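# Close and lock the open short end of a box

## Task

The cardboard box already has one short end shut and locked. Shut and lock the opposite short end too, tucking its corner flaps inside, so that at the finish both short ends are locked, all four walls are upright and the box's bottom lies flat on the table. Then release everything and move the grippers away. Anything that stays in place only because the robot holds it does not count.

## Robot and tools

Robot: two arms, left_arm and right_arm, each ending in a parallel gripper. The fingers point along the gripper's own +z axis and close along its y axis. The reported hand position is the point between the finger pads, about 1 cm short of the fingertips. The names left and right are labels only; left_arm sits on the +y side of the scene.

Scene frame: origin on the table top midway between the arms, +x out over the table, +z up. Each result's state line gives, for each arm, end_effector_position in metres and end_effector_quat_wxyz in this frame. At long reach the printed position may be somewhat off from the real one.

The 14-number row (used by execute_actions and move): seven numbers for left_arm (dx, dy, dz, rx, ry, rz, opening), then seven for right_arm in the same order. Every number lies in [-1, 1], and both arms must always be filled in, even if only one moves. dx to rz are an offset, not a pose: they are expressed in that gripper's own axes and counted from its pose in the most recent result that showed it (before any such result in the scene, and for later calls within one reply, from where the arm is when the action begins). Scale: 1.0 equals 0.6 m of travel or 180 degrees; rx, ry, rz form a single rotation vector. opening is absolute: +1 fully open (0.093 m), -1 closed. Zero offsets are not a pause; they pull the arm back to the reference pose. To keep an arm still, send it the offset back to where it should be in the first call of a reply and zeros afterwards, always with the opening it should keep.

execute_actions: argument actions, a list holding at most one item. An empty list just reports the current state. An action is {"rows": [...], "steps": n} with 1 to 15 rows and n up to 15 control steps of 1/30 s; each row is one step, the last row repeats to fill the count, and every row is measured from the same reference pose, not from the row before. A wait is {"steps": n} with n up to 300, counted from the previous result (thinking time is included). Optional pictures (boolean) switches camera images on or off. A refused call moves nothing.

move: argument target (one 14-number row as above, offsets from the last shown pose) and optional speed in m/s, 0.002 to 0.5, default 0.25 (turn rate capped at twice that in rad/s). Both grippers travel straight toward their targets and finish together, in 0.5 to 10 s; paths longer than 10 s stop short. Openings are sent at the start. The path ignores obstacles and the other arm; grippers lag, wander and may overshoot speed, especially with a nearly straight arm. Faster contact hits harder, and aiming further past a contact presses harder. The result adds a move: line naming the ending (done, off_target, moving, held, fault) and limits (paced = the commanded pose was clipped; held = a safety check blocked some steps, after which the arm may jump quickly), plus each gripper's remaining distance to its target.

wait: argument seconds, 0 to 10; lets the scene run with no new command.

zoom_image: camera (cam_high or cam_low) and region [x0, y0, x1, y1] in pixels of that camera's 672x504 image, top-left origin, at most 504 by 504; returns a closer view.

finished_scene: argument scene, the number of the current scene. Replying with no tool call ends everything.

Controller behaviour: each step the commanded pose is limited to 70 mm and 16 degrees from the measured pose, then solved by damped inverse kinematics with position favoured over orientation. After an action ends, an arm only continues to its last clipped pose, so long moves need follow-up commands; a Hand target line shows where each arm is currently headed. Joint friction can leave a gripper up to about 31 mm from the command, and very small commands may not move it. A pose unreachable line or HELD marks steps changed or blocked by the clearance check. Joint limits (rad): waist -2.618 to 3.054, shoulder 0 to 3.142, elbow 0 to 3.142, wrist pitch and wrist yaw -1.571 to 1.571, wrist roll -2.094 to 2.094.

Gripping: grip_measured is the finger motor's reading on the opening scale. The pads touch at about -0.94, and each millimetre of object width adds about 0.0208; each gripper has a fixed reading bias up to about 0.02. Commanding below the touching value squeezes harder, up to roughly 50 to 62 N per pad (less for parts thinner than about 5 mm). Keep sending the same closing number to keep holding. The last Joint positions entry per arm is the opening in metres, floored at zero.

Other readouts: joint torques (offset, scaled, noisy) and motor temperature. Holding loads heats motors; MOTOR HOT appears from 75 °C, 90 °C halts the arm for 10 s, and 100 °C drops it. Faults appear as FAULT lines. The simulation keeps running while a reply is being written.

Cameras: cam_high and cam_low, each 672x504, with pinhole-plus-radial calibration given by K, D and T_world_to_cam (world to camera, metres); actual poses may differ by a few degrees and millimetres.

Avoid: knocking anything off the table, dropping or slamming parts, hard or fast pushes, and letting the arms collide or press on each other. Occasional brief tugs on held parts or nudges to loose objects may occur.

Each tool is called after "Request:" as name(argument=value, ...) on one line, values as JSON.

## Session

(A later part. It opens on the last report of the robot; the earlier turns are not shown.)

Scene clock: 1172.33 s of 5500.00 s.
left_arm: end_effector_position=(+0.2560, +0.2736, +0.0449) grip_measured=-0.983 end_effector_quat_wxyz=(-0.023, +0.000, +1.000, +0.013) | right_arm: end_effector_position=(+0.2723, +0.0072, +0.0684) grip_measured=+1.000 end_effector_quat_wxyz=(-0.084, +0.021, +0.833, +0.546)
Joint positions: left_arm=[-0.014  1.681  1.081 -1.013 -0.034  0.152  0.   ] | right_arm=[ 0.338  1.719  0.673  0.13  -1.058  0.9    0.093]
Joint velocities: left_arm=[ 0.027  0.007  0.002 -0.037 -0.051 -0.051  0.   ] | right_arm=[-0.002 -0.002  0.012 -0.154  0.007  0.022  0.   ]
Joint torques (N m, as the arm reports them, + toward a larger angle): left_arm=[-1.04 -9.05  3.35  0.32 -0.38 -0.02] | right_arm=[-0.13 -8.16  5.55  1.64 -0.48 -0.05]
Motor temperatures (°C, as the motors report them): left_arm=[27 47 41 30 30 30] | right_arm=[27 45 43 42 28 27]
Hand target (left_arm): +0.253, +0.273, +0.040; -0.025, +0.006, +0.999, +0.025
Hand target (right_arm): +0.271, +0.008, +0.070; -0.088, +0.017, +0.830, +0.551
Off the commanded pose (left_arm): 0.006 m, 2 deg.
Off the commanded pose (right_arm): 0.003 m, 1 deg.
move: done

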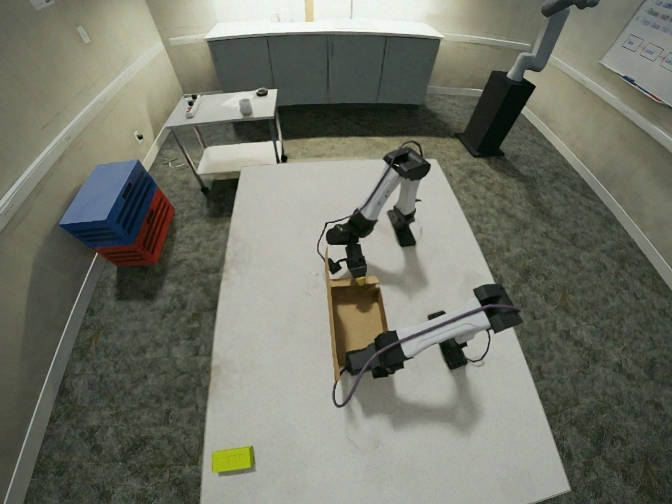

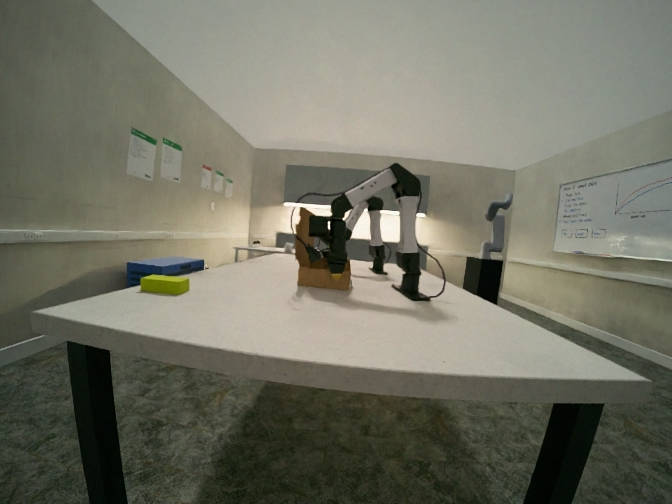

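Request:
move(target=[0,0,0.012,0,0,0,-1,0,0.035,-0.028,0,0,0,1], speed=0.03)

Request:
zoom_image(camera="cam_high", region=[300,240,400,320])

Request:
zoom_image(camera="cam_low", region=[270,200,390,300])

Scene clock: 1186.30 s of 5500.00 s.
left_arm: end_effector_position=(+0.2574, +0.2717, +0.0448) grip_measured=-0.983 end_effector_quat_wxyz=(-0.020, +0.001, +1.000, +0.008) | right_arm: end_effector_position=(+0.2691, -0.0012, +0.0753) grip_measured=+1.000 end_effector_quat_wxyz=(-0.098, +0.036, +0.842, +0.530)
Joint positions: left_arm=[-0.014  1.681  1.081 -1.008 -0.021  0.153  0.   ] | right_arm=[ 0.321  1.671  0.703 -0.031 -1.048  0.863  0.093]
Joint velocities: left_arm=[ 0.002  0.007 -0.012 -0.037 -0.007  0.022  0.   ] | right_arm=[-0.012 -0.007  0.002 -0.022  0.022 -0.037  0.   ]
Joint torques (N m, as the arm reports them, + toward a larger angle): left_arm=[ 0.2  -7.6   3.84  0.34 -0.26  0.07] | right_arm=[ -1.41 -10.11   7.84   1.46  -0.56  -0.12]
Motor temperatures (°C, as the motors report them): left_arm=[27 47 40 30 30 30] | right_arm=[27 45 43 42 28 27]
Hand target (left_arm): +0.256, +0.274, +0.038; -0.023, +0.000, +1.000, +0.013
Hand target (right_arm): +0.276, +0.000, +0.093; -0.084, +0.021, +0.833, +0.546
Off the commanded pose (left_arm): 0.008 m, 1 deg.
Off the commanded pose (right_arm): 0.020 m, 3 deg.
After step 90, 9.83 s passed at rest.
move: off_target (right_arm)

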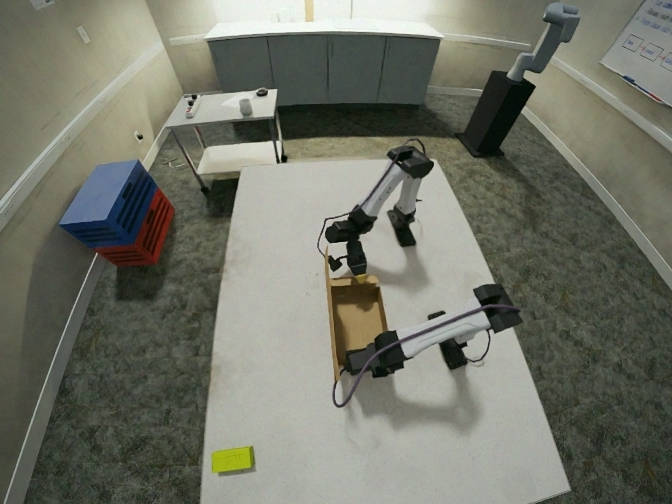

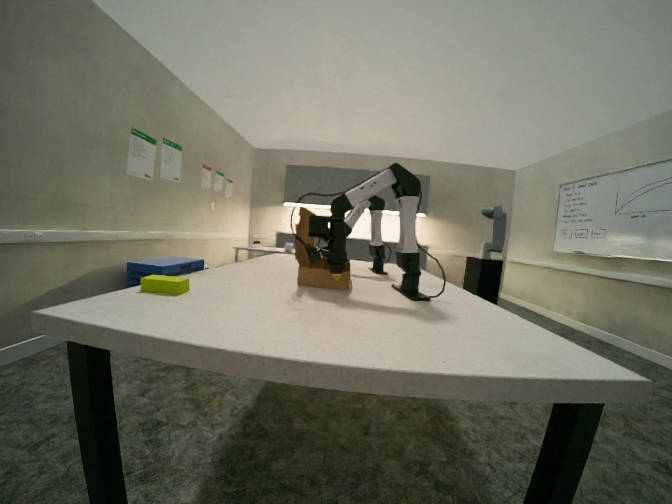

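Region (300, 240, 400, 320) of cam_high's 672x504 image, scaled by 5.040, with more detail than that image has; it fills the top 403 rows of this view, and the rest is white.

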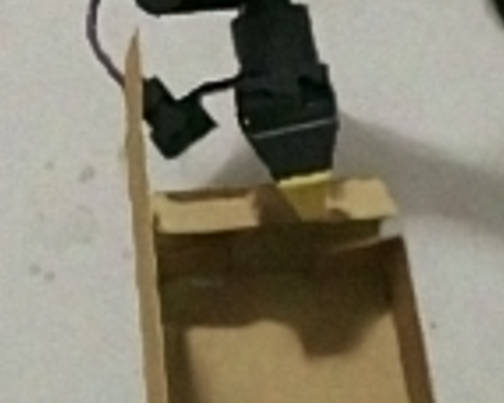

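Region (270, 200, 390, 300) of cam_low's 672x504 image, scaled by 4.200, with more detail than that image has.

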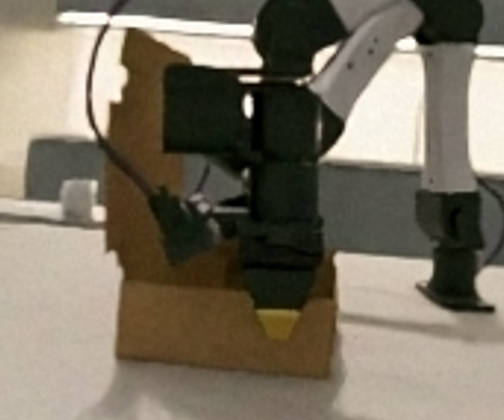

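Request:
move(target=[0,0,0.012,0,0,0,-1,0,-0.055,-0.1,-0.015,0,-0.05,1], speed=0.05)

Request:
zoom_image(camera="cam_high", region=[300,240,400,320])

Scene clock: 1204.20 s of 5500.00 s.
left_arm: end_effector_position=(+0.2576, +0.2707, +0.0448) grip_measured=-0.983 end_effector_quat_wxyz=(-0.020, +0.000, +1.000, +0.005) | right_arm: end_effector_position=(+0.2657, -0.0679, +0.0674) grip_measured=+1.000 end_effector_quat_wxyz=(-0.058, -0.028, +0.834, +0.549)
Joint positions: left_arm=[-0.014  1.681  1.081 -1.008 -0.015  0.152  0.   ] | right_arm=[ 0.075  1.694  0.72  -0.462 -1.165  0.218  0.093]
Joint velocities: left_arm=[-0.012  0.002  0.007 -0.051 -0.095 -0.051  0.   ] | right_arm=[-0.007  0.012 -0.007  0.007 -0.007 -0.081  0.   ]
Joint torques (N m, as the arm reports them, + toward a larger angle): left_arm=[ 0.22 -7.69  3.94  0.43 -0.15  0.06] | right_arm=[-1.39 -6.17  6.85  0.64 -0.55 -0.13]
Motor temperatures (°C, as the motors report them): left_arm=[27 47 40 30 30 30] | right_arm=[27 47 44 41 28 27]
Hand target (left_arm): +0.257, +0.272, +0.038; -0.020, +0.001, +1.000, +0.008
Hand target (right_arm): +0.272, -0.069, +0.071; -0.055, -0.028, +0.830, +0.554
Off the commanded pose (left_arm): 0.007 m, 0 deg.
Off the commanded pose (right_arm): 0.007 m, 1 deg.
After step 90, 12.70 s passed at rest.
move: done

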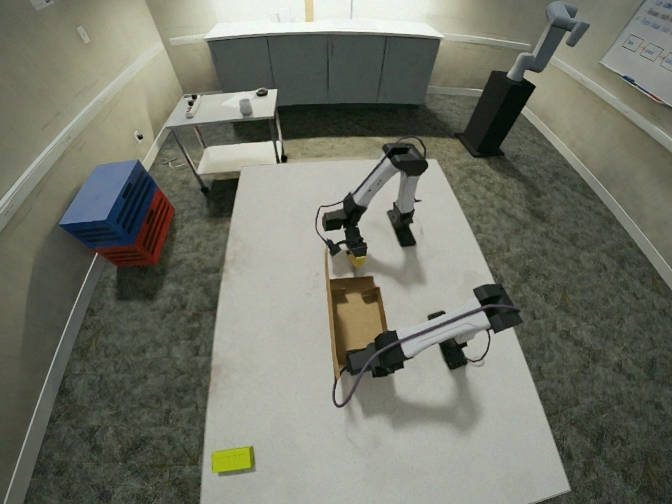

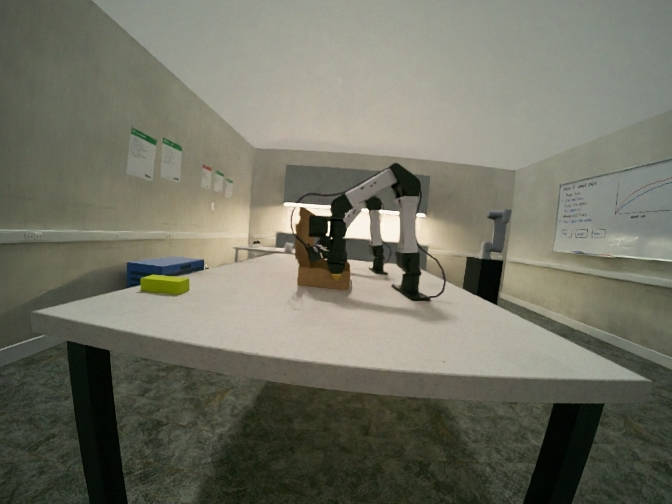

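Region (300, 240, 400, 320) of cam_high's 672x504 image, scaled by 5.040, with more detail than that image has; it fills the top 403 rows of this view, and the rest is white.

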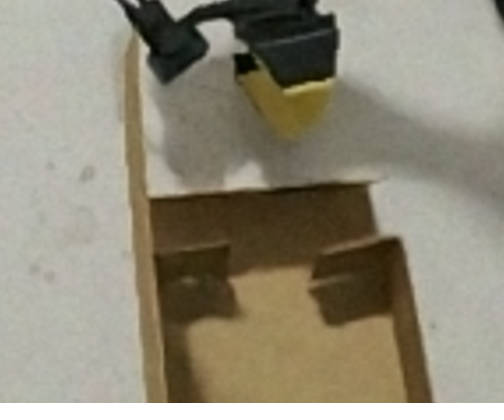

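Request:
move(target=[0,0.01,-0.01,0.072,0,0,-1,-0.01,0.03,-0.015,-0.02,0,0,1], speed=0.05)

Request:
move(target=[0,0,0,0,0,0,-1,0,0.04,0.095,0,0,0,1], speed=0.04)

Request:
zoom_image(camera="cam_high", region=[300,240,400,320])

Scene clock: 1218.13 s of 5500.00 s.
left_arm: end_effector_position=(+0.2545, +0.2765, +0.0486) grip_measured=-0.983 end_effector_quat_wxyz=(-0.022, -0.001, +0.995, -0.096) | right_arm: end_effector_position=(+0.2655, -0.0672, +0.0790) grip_measured=+1.000 end_effector_quat_wxyz=(-0.069, -0.022, +0.820, +0.567)
Joint positions: left_arm=[ 0.123  1.72   1.127 -1.076  0.171  0.295  0.   ] | right_arm=[ 0.066  1.694  0.743 -0.518 -1.215  0.203  0.093]
Joint velocities: left_arm=[-0.012 -0.022 -0.007 -0.022  0.051  0.051  0.   ] | right_arm=[ 0.017  0.012 -0.002 -0.081 -0.051  0.022  0.   ]
Joint torques (N m, as the arm reports them, + toward a larger angle): left_arm=[ 1.05 -7.52  6.89 -0.07  0.26  0.15] | right_arm=[-1.38 -7.79  6.93  0.58 -0.58 -0.14]
Motor temperatures (°C, as the motors report them): left_arm=[27 46 40 30 30 30] | right_arm=[27 45 45 39 28 27]
Hand target (left_arm): +0.258, +0.277, +0.050; -0.021, -0.002, +0.994, -0.107
Hand target (right_arm): +0.273, -0.068, +0.087; -0.059, -0.026, +0.816, +0.575
Off the commanded pose (left_arm): 0.004 m, 1 deg.
Off the commanded pose (right_arm): 0.011 m, 2 deg.
After step 90, 8.40 s passed at rest.
move: off_target (right_arm)

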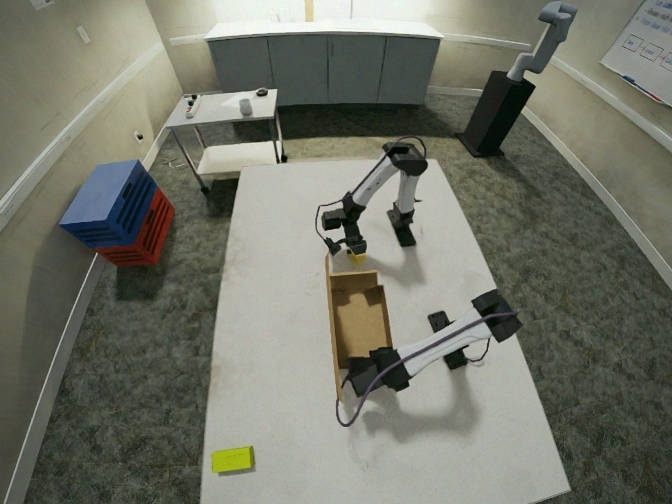

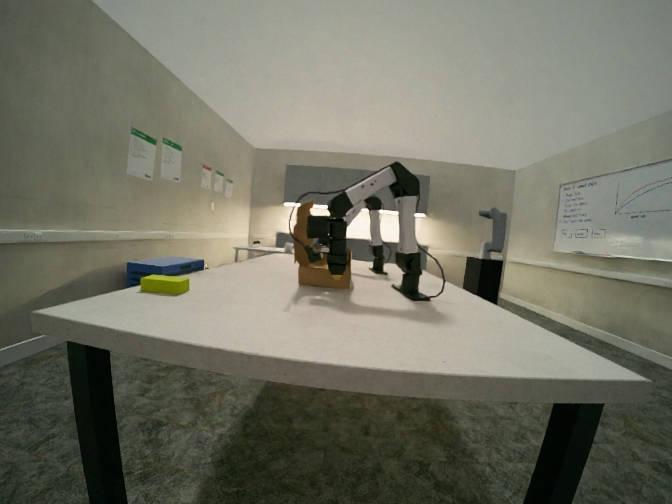

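Scene clock: 1219.97 s of 5500.00 s.
left_arm: end_effector_position=(+0.2534, +0.2801, +0.0480) grip_measured=-0.983 end_effector_quat_wxyz=(-0.026, -0.001, +0.996, -0.085) | right_arm: end_effector_position=(+0.2606, -0.0088, +0.0806) grip_measured=+1.000 end_effector_quat_wxyz=(-0.079, -0.018, +0.819, +0.568)
Joint positions: left_arm=[ 0.123  1.72   1.127 -1.076  0.149  0.293  0.   ] | right_arm=[ 0.286  1.663  0.646  0.037 -1.146  0.752  0.093]
Joint velocities: left_arm=[ 0.007 -0.017 -0.002  0.007  0.037 -0.081  0.   ] | right_arm=[-0.002  0.002 -0.012  0.007  0.022  0.007  0.   ]
Joint torques (N m, as the arm reports them, + toward a larger angle): left_arm=[ 0.11 -8.82  5.47  0.08  0.32  0.1 ] | right_arm=[ 1.   -9.19  4.41  1.78 -0.21  0.03]
Motor temperatures (°C, as the motors report them): left_arm=[27 46 40 30 30 30] | right_arm=[27 45 44 39 28 27]
Hand target (left_arm): +0.255, +0.277, +0.049; -0.022, -0.001, +0.995, -0.096
Hand target (right_arm): +0.259, -0.007, +0.082; -0.070, -0.022, +0.820, +0.568
Off the commanded pose (left_arm): 0.004 m, 1 deg.
Off the commanded pose (right_arm): 0.004 m, 1 deg.
move: done

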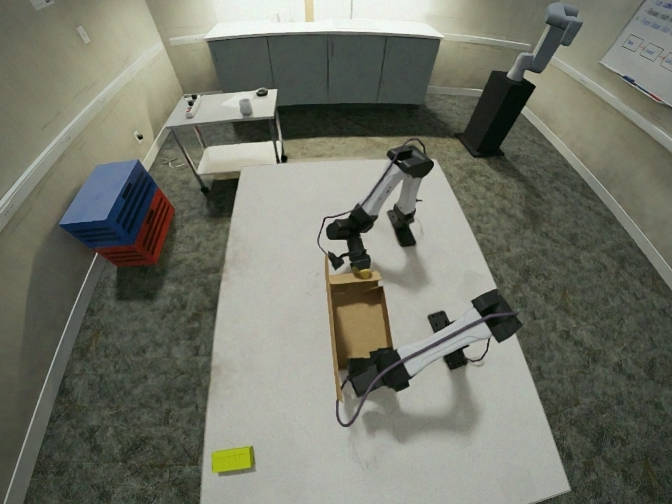

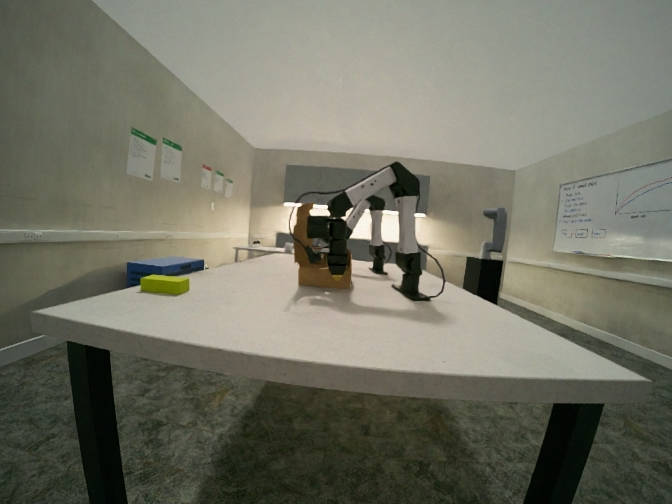

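Region (300, 240, 400, 320) of cam_high's 672x504 image, scaled by 5.040, with more detail than that image has; it fills the top 403 rows of this view, and the rest is white.

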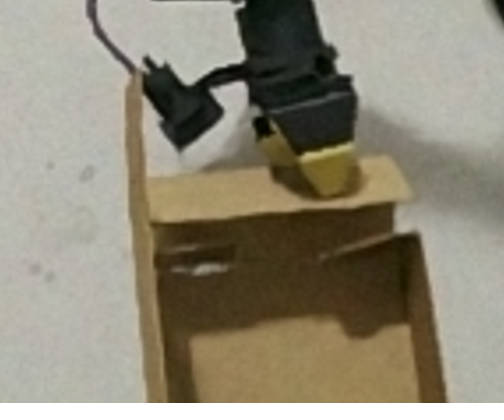

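Request:
move(target=[0,-0.005,-0.005,0.03,0,0,-1,-0.015,-0.05,-0.05,0,0.015,-0.02,1], speed=0.05)

Request:
move(target=[0,0,0,0,0,0,-1,0,0.022,0.062,0,0,0,1], speed=0.04)

Request:
zoom_image(camera="cam_high", region=[300,240,400,320])

Scene clock: 1229.13 s of 5500.00 s.
left_arm: end_effector_position=(+0.2504, +0.2789, +0.0487) grip_measured=-0.983 end_effector_quat_wxyz=(-0.028, +0.000, +0.993, -0.115) | right_arm: end_effector_position=(+0.2677, -0.0417, +0.0680) grip_measured=+1.000 end_effector_quat_wxyz=(-0.078, -0.065, +0.809, +0.579)
Joint positions: left_arm=[ 0.154  1.732  1.134 -1.101  0.2    0.333  0.   ] | right_arm=[ 0.151  1.79   0.773 -0.386 -1.244  0.23   0.093]
Joint velocities: left_arm=[-0.007 -0.002 -0.017  0.007 -0.007  0.022  0.   ] | right_arm=[-0.002 -0.017  0.012 -0.022 -0.037 -0.139  0.   ]
Joint torques (N m, as the arm reports them, + toward a larger angle): left_arm=[ 1.13 -7.71  6.65 -0.17  0.46  0.17] | right_arm=[-1.53 -6.68  6.28  0.58 -0.27 -0.11]
Motor temperatures (°C, as the motors report them): left_arm=[27 47 41 30 30 30] | right_arm=[27 45 44 40 28 27]
Hand target (left_arm): +0.253, +0.278, +0.051; -0.026, -0.003, +0.991, -0.132
Hand target (right_arm): +0.272, -0.046, +0.062; -0.081, -0.057, +0.816, +0.569
Off the commanded pose (left_arm): 0.004 m, 2 deg.
Off the commanded pose (right_arm): 0.009 m, 2 deg.
After step 90, 4.70 s passed at rest.
move: done

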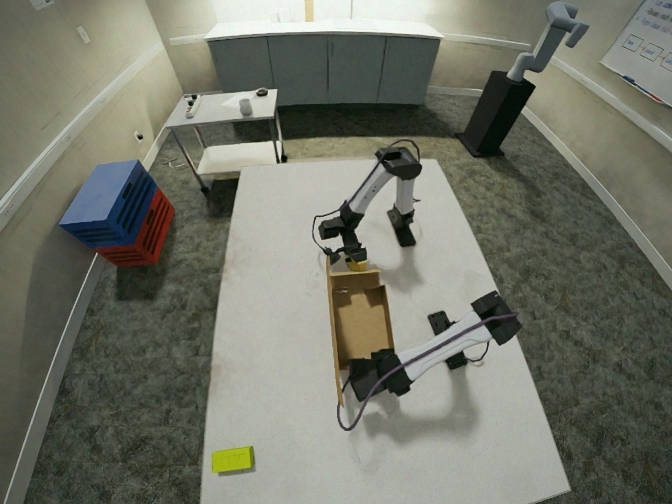

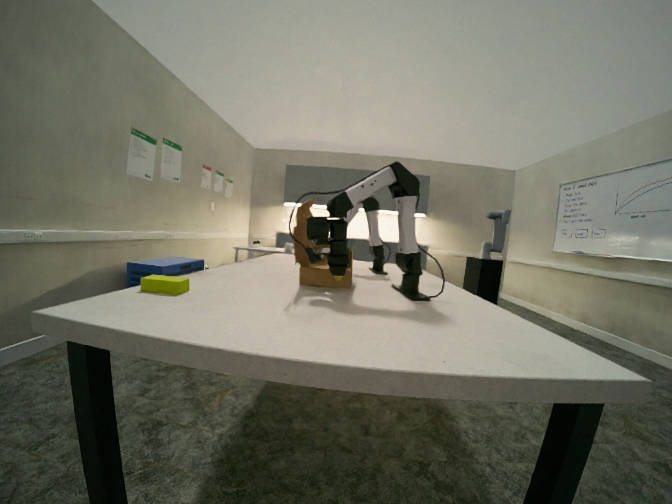

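Scene clock: 1230.43 s of 5500.00 s.
left_arm: end_effector_position=(+0.2479, +0.2866, +0.0473) grip_measured=-0.983 end_effector_quat_wxyz=(-0.035, +0.005, +0.995, -0.092) | right_arm: end_effector_position=(+0.2637, -0.0059, +0.0707) grip_measured=+1.000 end_effector_quat_wxyz=(-0.086, -0.063, +0.804, +0.586)
Joint positions: left_arm=[ 0.154  1.732  1.134 -1.1    0.151  0.34   0.   ] | right_arm=[ 0.275  1.773  0.704 -0.002 -1.223  0.593  0.093]
Joint velocities: left_arm=[-0.007  0.002 -0.012  0.066  0.095  0.007  0.   ] | right_arm=[-0.002 -0.017 -0.017  0.037  0.037  0.037  0.   ]
Joint torques (N m, as the arm reports them, + toward a larger angle): left_arm=[ 0.32 -8.94  5.1  -0.1   0.68  0.02] | right_arm=[ 1.29 -9.73  3.84  1.57 -0.19  0.02]
Motor temperatures (°C, as the motors report them): left_arm=[27 47 41 30 30 30] | right_arm=[27 45 44 40 28 27]
Hand target (left_arm): +0.250, +0.279, +0.049; -0.028, +0.000, +0.993, -0.115
Hand target (right_arm): +0.260, -0.004, +0.069; -0.079, -0.066, +0.808, +0.580
Off the commanded pose (left_arm): 0.008 m, 3 deg.
Off the commanded pose (right_arm): 0.005 m, 1 deg.
move: off_target (left_arm)

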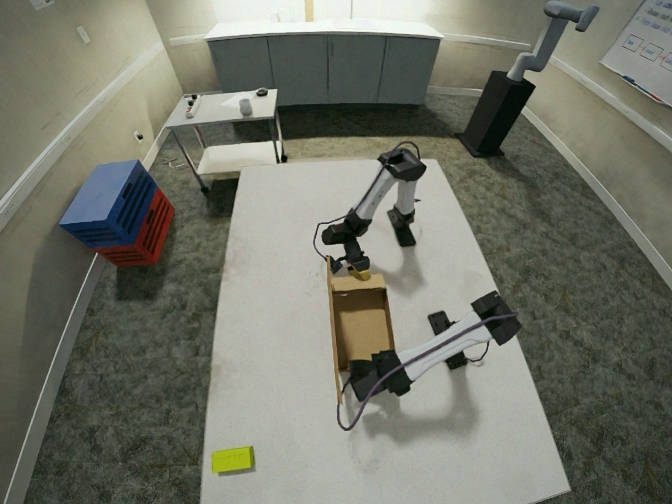

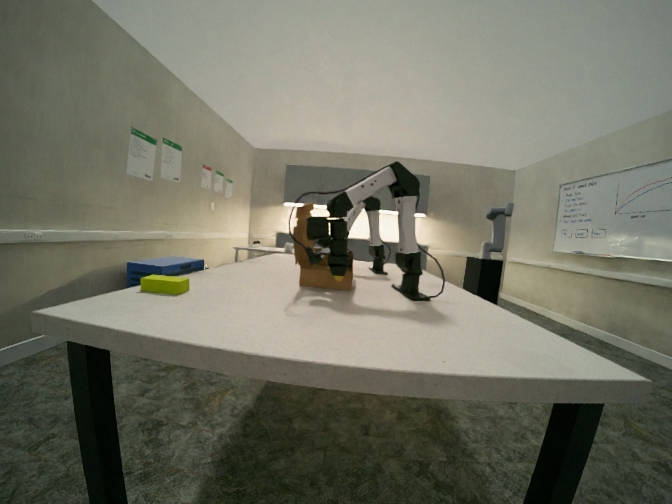

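Region (300, 240, 400, 320) of cam_high's 672x504 image, scaled by 5.040, with more detail than that image has; it fills the top 403 rows of this view, and the rest is white.

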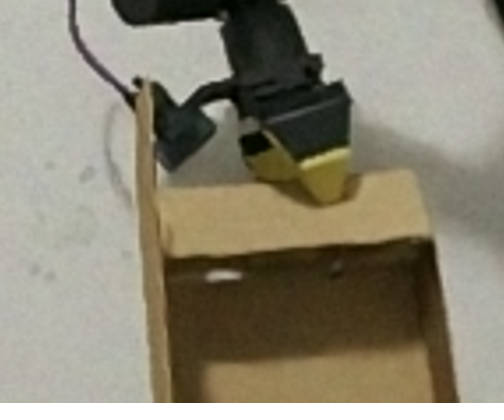

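Request:
move(target=[-0.005,-0.015,0.008,-0.04,0,0,-1,0,0,0,0,0,0,1], speed=0.03)

Request:
zoom_image(camera="cam_high", region=[300,240,400,320])

Request:
move(target=[0,-0.005,0.01,-0.03,0,0,-1,0,0,0,0,0,0,1], speed=0.03)

Request:
zoom_image(camera="cam_high", region=[300,240,400,320])

Scene clock: 1241.73 s of 5500.00 s.
left_arm: end_effector_position=(+0.2518, +0.2830, +0.0473) grip_measured=-0.983 end_effector_quat_wxyz=(-0.037, +0.001, +0.999, -0.026) | right_arm: end_effector_position=(+0.2648, -0.0055, +0.0709) grip_measured=+1.000 end_effector_quat_wxyz=(-0.085, -0.061, +0.804, +0.586)
Joint positions: left_arm=[ 0.064  1.706  1.116 -1.064  0.034  0.232  0.   ] | right_arm=[ 0.275  1.773  0.702  0.011 -1.221  0.604  0.093]
Joint velocities: left_arm=[-0.002 -0.007 -0.007 -0.007  0.051 -0.11   0.   ] | right_arm=[ 0.002 -0.002  0.007 -0.007 -0.022 -0.051  0.   ]
Joint torques (N m, as the arm reports them, + toward a larger angle): left_arm=[-0.96 -9.75  3.73  0.2   0.08 -0.02] | right_arm=[-0.2  -8.35  5.28  1.25 -0.41 -0.12]
Motor temperatures (°C, as the motors report them): left_arm=[27 47 41 29 30 30] | right_arm=[27 46 43 40 28 27]
Hand target (left_arm): +0.251, +0.277, +0.044; -0.034, +0.007, +0.999, -0.030
Hand target (right_arm): +0.264, -0.006, +0.071; -0.086, -0.063, +0.804, +0.586
Off the commanded pose (left_arm): 0.007 m, 1 deg.
Off the commanded pose (right_arm): 0.001 m, 0 deg.
After step 90, 6.00 s passed at rest.
move: done

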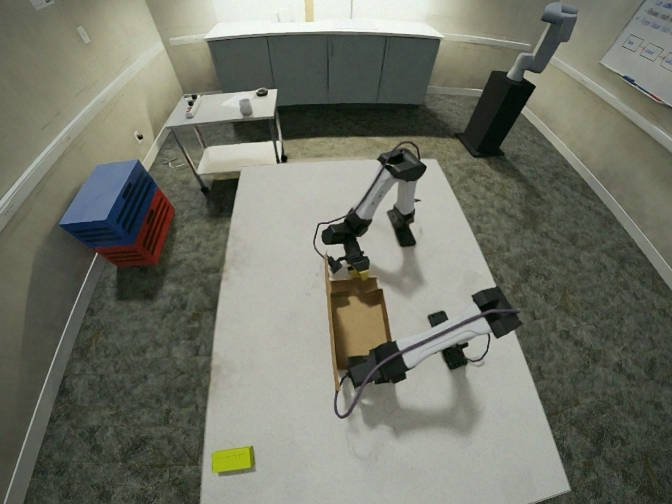

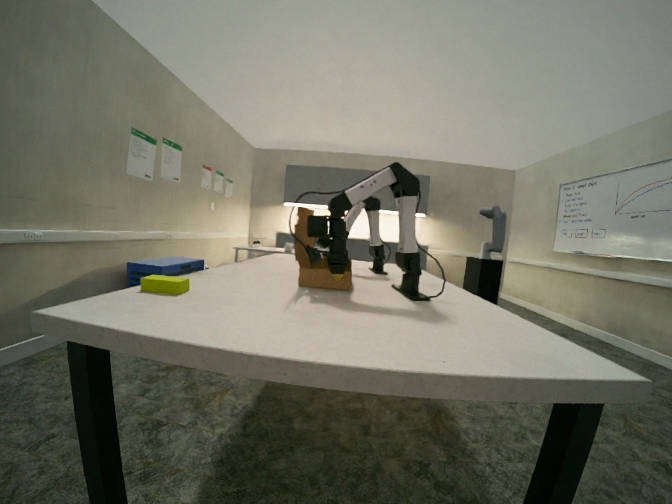

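Region (300, 240, 400, 320) of cam_high's 672x504 image, scaled by 5.040, with more detail than that image has; it fills the top 403 rows of this view, and the rest is white.

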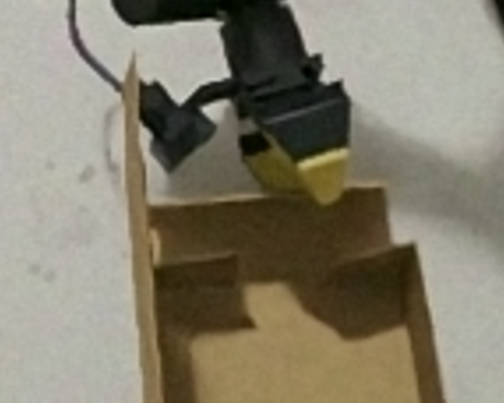

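Scene clock: 1243.53 s of 5500.00 s.
left_arm: end_effector_position=(+0.2525, +0.2807, +0.0470) grip_measured=-0.983 end_effector_quat_wxyz=(-0.037, -0.000, +0.999, +0.011) | right_arm: end_effector_position=(+0.2653, -0.0057, +0.0702) grip_measured=+1.000 end_effector_quat_wxyz=(-0.083, -0.061, +0.805, +0.584)
Joint positions: left_arm=[ 0.013  1.695  1.104 -1.049 -0.035  0.177  0.   ] | right_arm=[ 0.275  1.773  0.702  0.011 -1.216  0.604  0.093]
Joint velocities: left_arm=[ 0.007 -0.002 -0.017 -0.022 -0.051  0.007  0.   ] | right_arm=[-0.017  0.002 -0.002 -0.066  0.037  0.007  0.   ]
Joint torques (N m, as the arm reports them, + toward a larger angle): left_arm=[-0.86 -8.86  3.5   0.31 -0.33 -0.07] | right_arm=[-0.27 -8.37  5.17  1.34 -0.45 -0.03]
Motor temperatures (°C, as the motors report them): left_arm=[27 47 41 29 30 30] | right_arm=[27 46 43 40 28 27]
Hand target (left_arm): +0.251, +0.279, +0.042; -0.036, +0.002, +0.999, +0.020
Hand target (right_arm): +0.265, -0.006, +0.071; -0.085, -0.061, +0.803, +0.586
Off the commanded pose (left_arm): 0.006 m, 1 deg.
Off the commanded pose (right_arm): 0.001 m, 0 deg.
move: done

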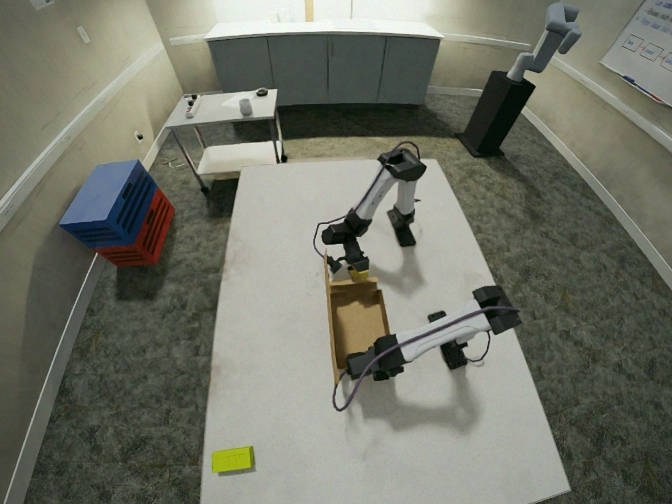

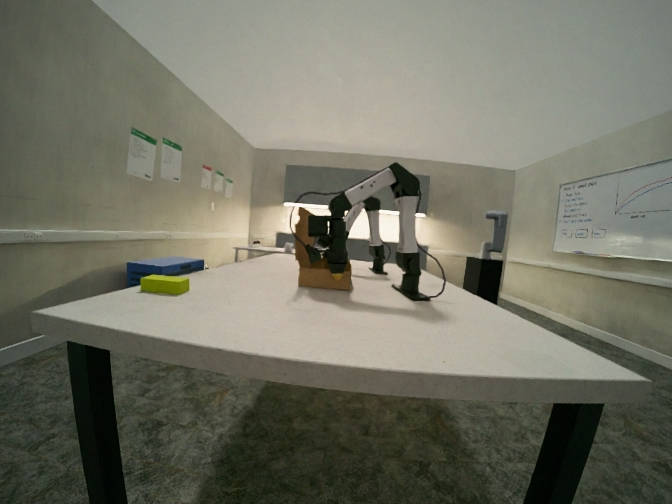

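Region (300, 240, 400, 320) of cam_high's 672x504 image, scaled by 5.040, with more detail than that image has; it fills the top 403 rows of this view, and the rest is white.

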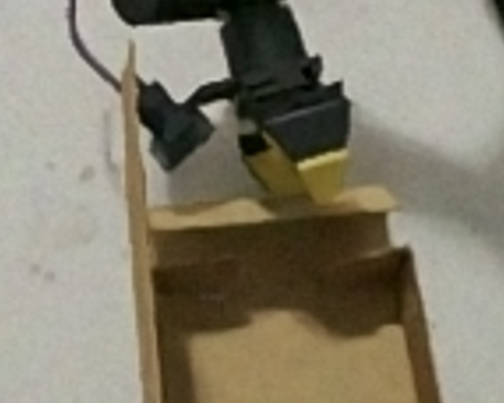

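Request:
move(target=[0,0.003,-0.005,0.033,0,0,-1,0,-0.008,0,0,0,0,1], speed=0.03)

Request:
move(target=[0,0,0,0,0,0,-1,-0.01,0.01,0.035,0,0,0,1], speed=0.03)

Request:
zoom_image(camera="cam_high", region=[300,240,400,320])

Request:
move(target=[0,-0.005,0.012,-0.035,0,0,-1,0,0,0,0,0,0,1], speed=0.03)

Request:
zoom_image(camera="cam_high", region=[300,240,400,320])

Scene clock: 1257.17 s of 5500.00 s.
left_arm: end_effector_position=(+0.2502, +0.2820, +0.0497) grip_measured=-0.983 end_effector_quat_wxyz=(-0.035, -0.001, +0.999, -0.029) | right_arm: end_effector_position=(+0.2656, -0.0057, +0.0696) grip_measured=+1.000 end_effector_quat_wxyz=(-0.082, -0.060, +0.806, +0.583)
Joint positions: left_arm=[ 0.066  1.695  1.114 -1.072  0.041  0.233  0.   ] | right_arm=[ 0.275  1.773  0.702  0.011 -1.212  0.604  0.093]
Joint velocities: left_arm=[ 0.002 -0.002  0.007 -0.022  0.007 -0.007  0.   ] | right_arm=[-0.002  0.002 -0.007  0.007  0.051 -0.022  0.   ]
Joint torques (N m, as the arm reports them, + toward a larger angle): left_arm=[ 1.23 -6.71  6.83  0.02  0.2   0.15] | right_arm=[-0.76 -7.03  4.83  1.46 -0.43 -0.13]
Motor temperatures (°C, as the motors report them): left_arm=[27 48 41 29 30 30] | right_arm=[27 46 43 40 28 27]
Hand target (left_arm): +0.253, +0.283, +0.050; -0.037, -0.002, +0.998, -0.040
Hand target (right_arm): +0.265, -0.007, +0.066; -0.083, -0.061, +0.805, +0.584
Off the commanded pose (left_arm): 0.003 m, 1 deg.
Off the commanded pose (right_arm): 0.004 m, 0 deg.
After step 90, 8.67 s passed at rest.
move: done

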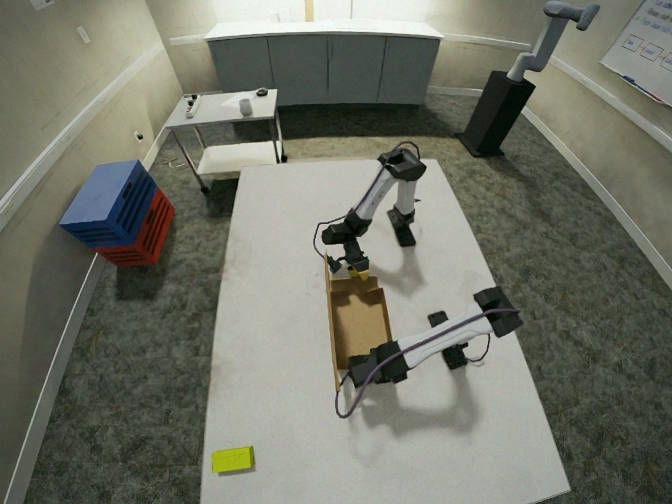

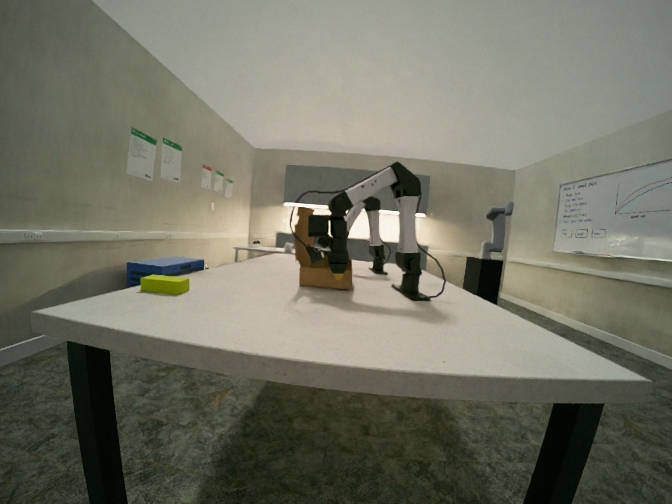

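Scene clock: 1258.33 s of 5500.00 s.
left_arm: end_effector_position=(+0.2499, +0.2828, +0.0497) grip_measured=-0.983 end_effector_quat_wxyz=(-0.036, -0.000, +0.999, -0.027) | right_arm: end_effector_position=(+0.2674, +0.0131, +0.0712) grip_measured=+1.000 end_effector_quat_wxyz=(-0.084, -0.057, +0.806, +0.584)
Joint positions: left_arm=[ 0.066  1.695  1.114 -1.072  0.036  0.233  0.   ] | right_arm=[ 0.333  1.79   0.702  0.156 -1.182  0.749  0.093]
Joint velocities: left_arm=[-0.012  0.007  0.007 -0.037  0.022  0.022  0.   ] | right_arm=[-0.002 -0.002  0.002  0.095 -0.051  0.081  0.   ]
Joint torques (N m, as the arm reports them, + toward a larger angle): left_arm=[ 0.13 -8.58  5.24  0.07  0.01  0.09] | right_arm=[ 0.83 -7.61  5.18  1.84 -0.31  0.  ]
Motor temperatures (°C, as the motors report them): left_arm=[27 48 41 29 30 30] | right_arm=[27 46 43 40 28 27]
Hand target (left_arm): +0.250, +0.282, +0.050; -0.035, -0.001, +0.999, -0.030
Hand target (right_arm): +0.267, +0.017, +0.069; -0.082, -0.061, +0.806, +0.583
Off the commanded pose (left_arm): 0.001 m, 0 deg.
Off the commanded pose (right_arm): 0.005 m, 0 deg.
move: done

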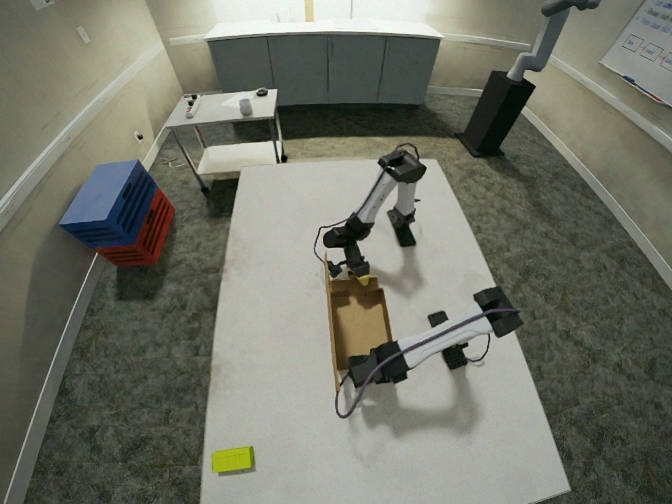

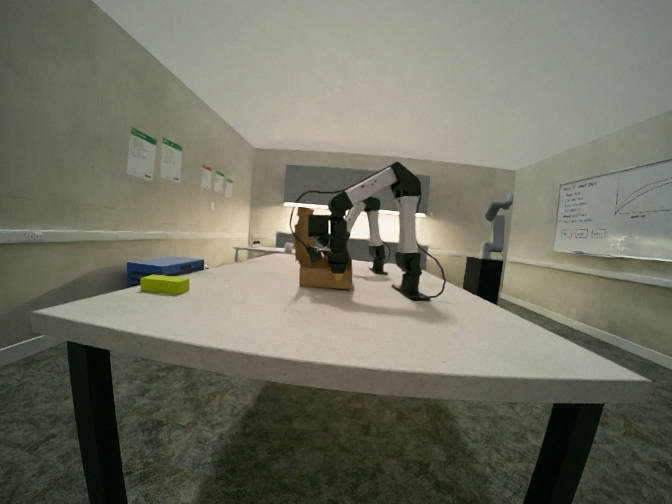

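Region (300, 240, 400, 320) of cam_high's 672x504 image, scaled by 5.040, with more detail than that image has; it fills the top 403 rows of this view, and the rest is white.

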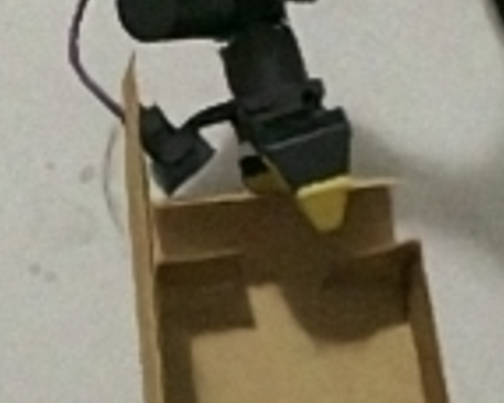

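Scene clock: 1260.40 s of 5500.00 s.
left_arm: end_effector_position=(+0.2523, +0.2799, +0.0470) grip_measured=-0.983 end_effector_quat_wxyz=(-0.034, +0.000, +0.999, +0.014) | right_arm: end_effector_position=(+0.2687, +0.0129, +0.0698) grip_measured=+1.000 end_effector_quat_wxyz=(-0.081, -0.055, +0.808, +0.580)
Joint positions: left_arm=[ 0.007  1.687  1.095 -1.041 -0.039  0.172  0.   ] | right_arm=[ 0.333  1.79   0.702  0.156 -1.17   0.749  0.093]
Joint velocities: left_arm=[-0.007  0.002 -0.007 -0.022 -0.007  0.037  0.   ] | right_arm=[ 0.017  0.002 -0.017  0.037 -0.022 -0.007  0.   ]
Joint torques (N m, as the arm reports them, + toward a larger angle): left_arm=[-1.23 -9.21  3.6   0.28 -0.41 -0.05] | right_arm=[-0.18 -8.72  5.31  1.6  -0.45 -0.05]
Motor temperatures (°C, as the motors report them): left_arm=[27 48 41 29 30 30] | right_arm=[27 46 43 40 28 27]
Hand target (left_arm): +0.250, +0.279, +0.043; -0.035, +0.002, +0.999, +0.027
Hand target (right_arm): +0.267, +0.013, +0.071; -0.084, -0.057, +0.806, +0.584
Off the commanded pose (left_arm): 0.005 m, 2 deg.
Off the commanded pose (right_arm): 0.002 m, 1 deg.
move: done

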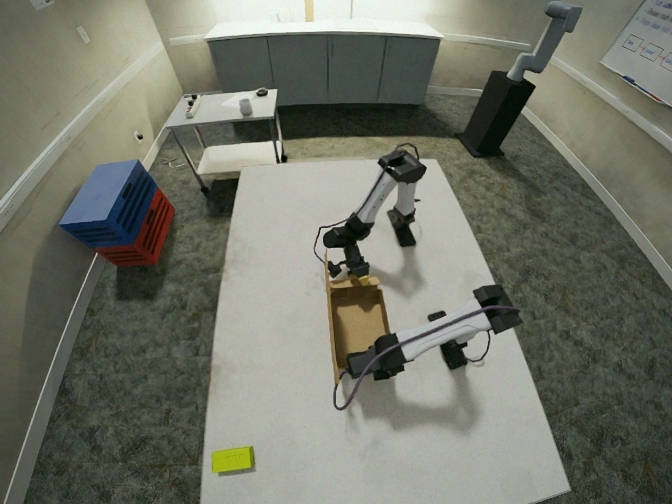

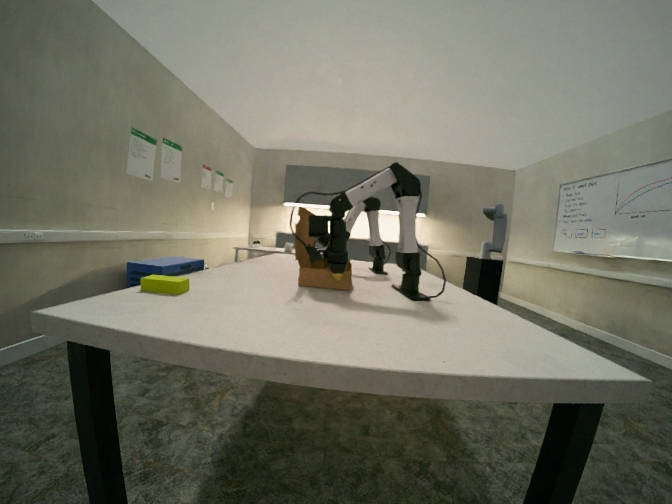

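Region (300, 240, 400, 320) of cam_high's 672x504 image, scaled by 5.040, with more detail than that image has; it fills the top 403 rows of this view, and the rest is white.

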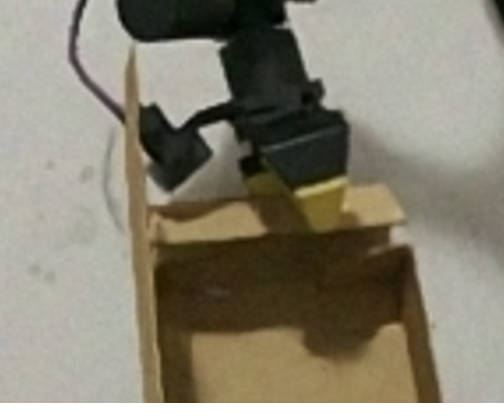

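Finger is under. Lift up and slightly forward.

Request:
move(target=[0,0,0.012,0,0,0,-1,-0.01,0.04,0,0,0,0,1], speed=0.02)

Request:
zoom_image(camera="cam_high", region=[300,240,400,320])

Scene clock: 1268.97 s of 5500.00 s.
left_arm: end_effector_position=(+0.2537, +0.2778, +0.0469) grip_measured=-0.983 end_effector_quat_wxyz=(-0.031, +0.000, +0.999, +0.008) | right_arm: end_effector_position=(+0.2721, +0.0122, +0.0721) grip_measured=+1.000 end_effector_quat_wxyz=(-0.090, -0.031, +0.819, +0.566)
Joint positions: left_arm=[ 0.007  1.687  1.095 -1.037 -0.026  0.173  0.   ] | right_arm=[ 0.333  1.772  0.728  0.084 -1.14   0.774  0.093]
Joint velocities: left_arm=[ 0.002  0.012 -0.007  0.007  0.022 -0.022  0.   ] | right_arm=[ 0.007 -0.017 -0.002 -0.007  0.037 -0.007  0.   ]
Joint torques (N m, as the arm reports them, + toward a larger angle): left_arm=[ 0.31 -7.82  3.96  0.33 -0.24  0.03] | right_arm=[  1.37 -11.09   7.85   1.59  -0.53   0.03]
Motor temperatures (°C, as the motors report them): left_arm=[27 48 40 29 30 30] | right_arm=[27 46 43 40 28 27]
Hand target (left_arm): +0.252, +0.280, +0.040; -0.034, +0.000, +0.999, +0.014
Hand target (right_arm): +0.274, +0.021, +0.092; -0.081, -0.055, +0.808, +0.581
Off the commanded pose (left_arm): 0.008 m, 1 deg.
Off the commanded pose (right_arm): 0.022 m, 4 deg.
After step 90, 4.10 s passed at rest.
move: off_target (right_arm)

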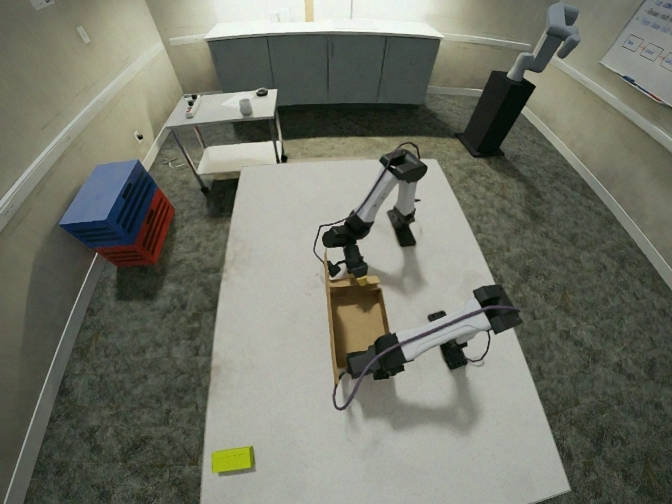

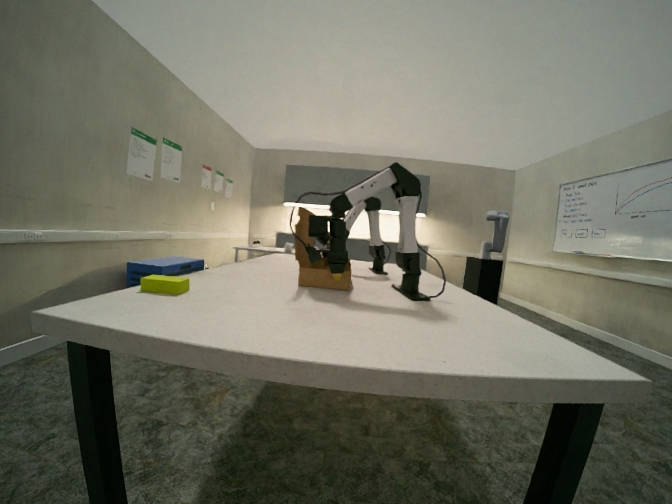

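Region (300, 240, 400, 320) of cam_high's 672x504 image, scaled by 5.040, with more detail than that image has; it fills the top 403 rows of this view, and the rest is white.

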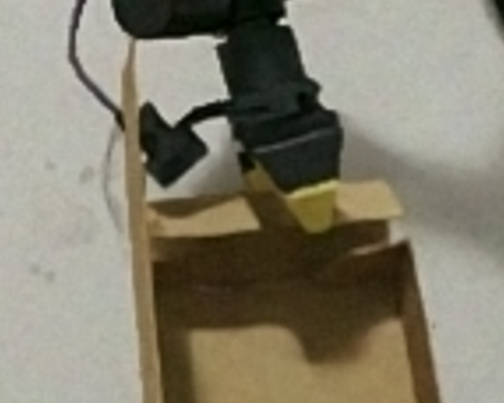

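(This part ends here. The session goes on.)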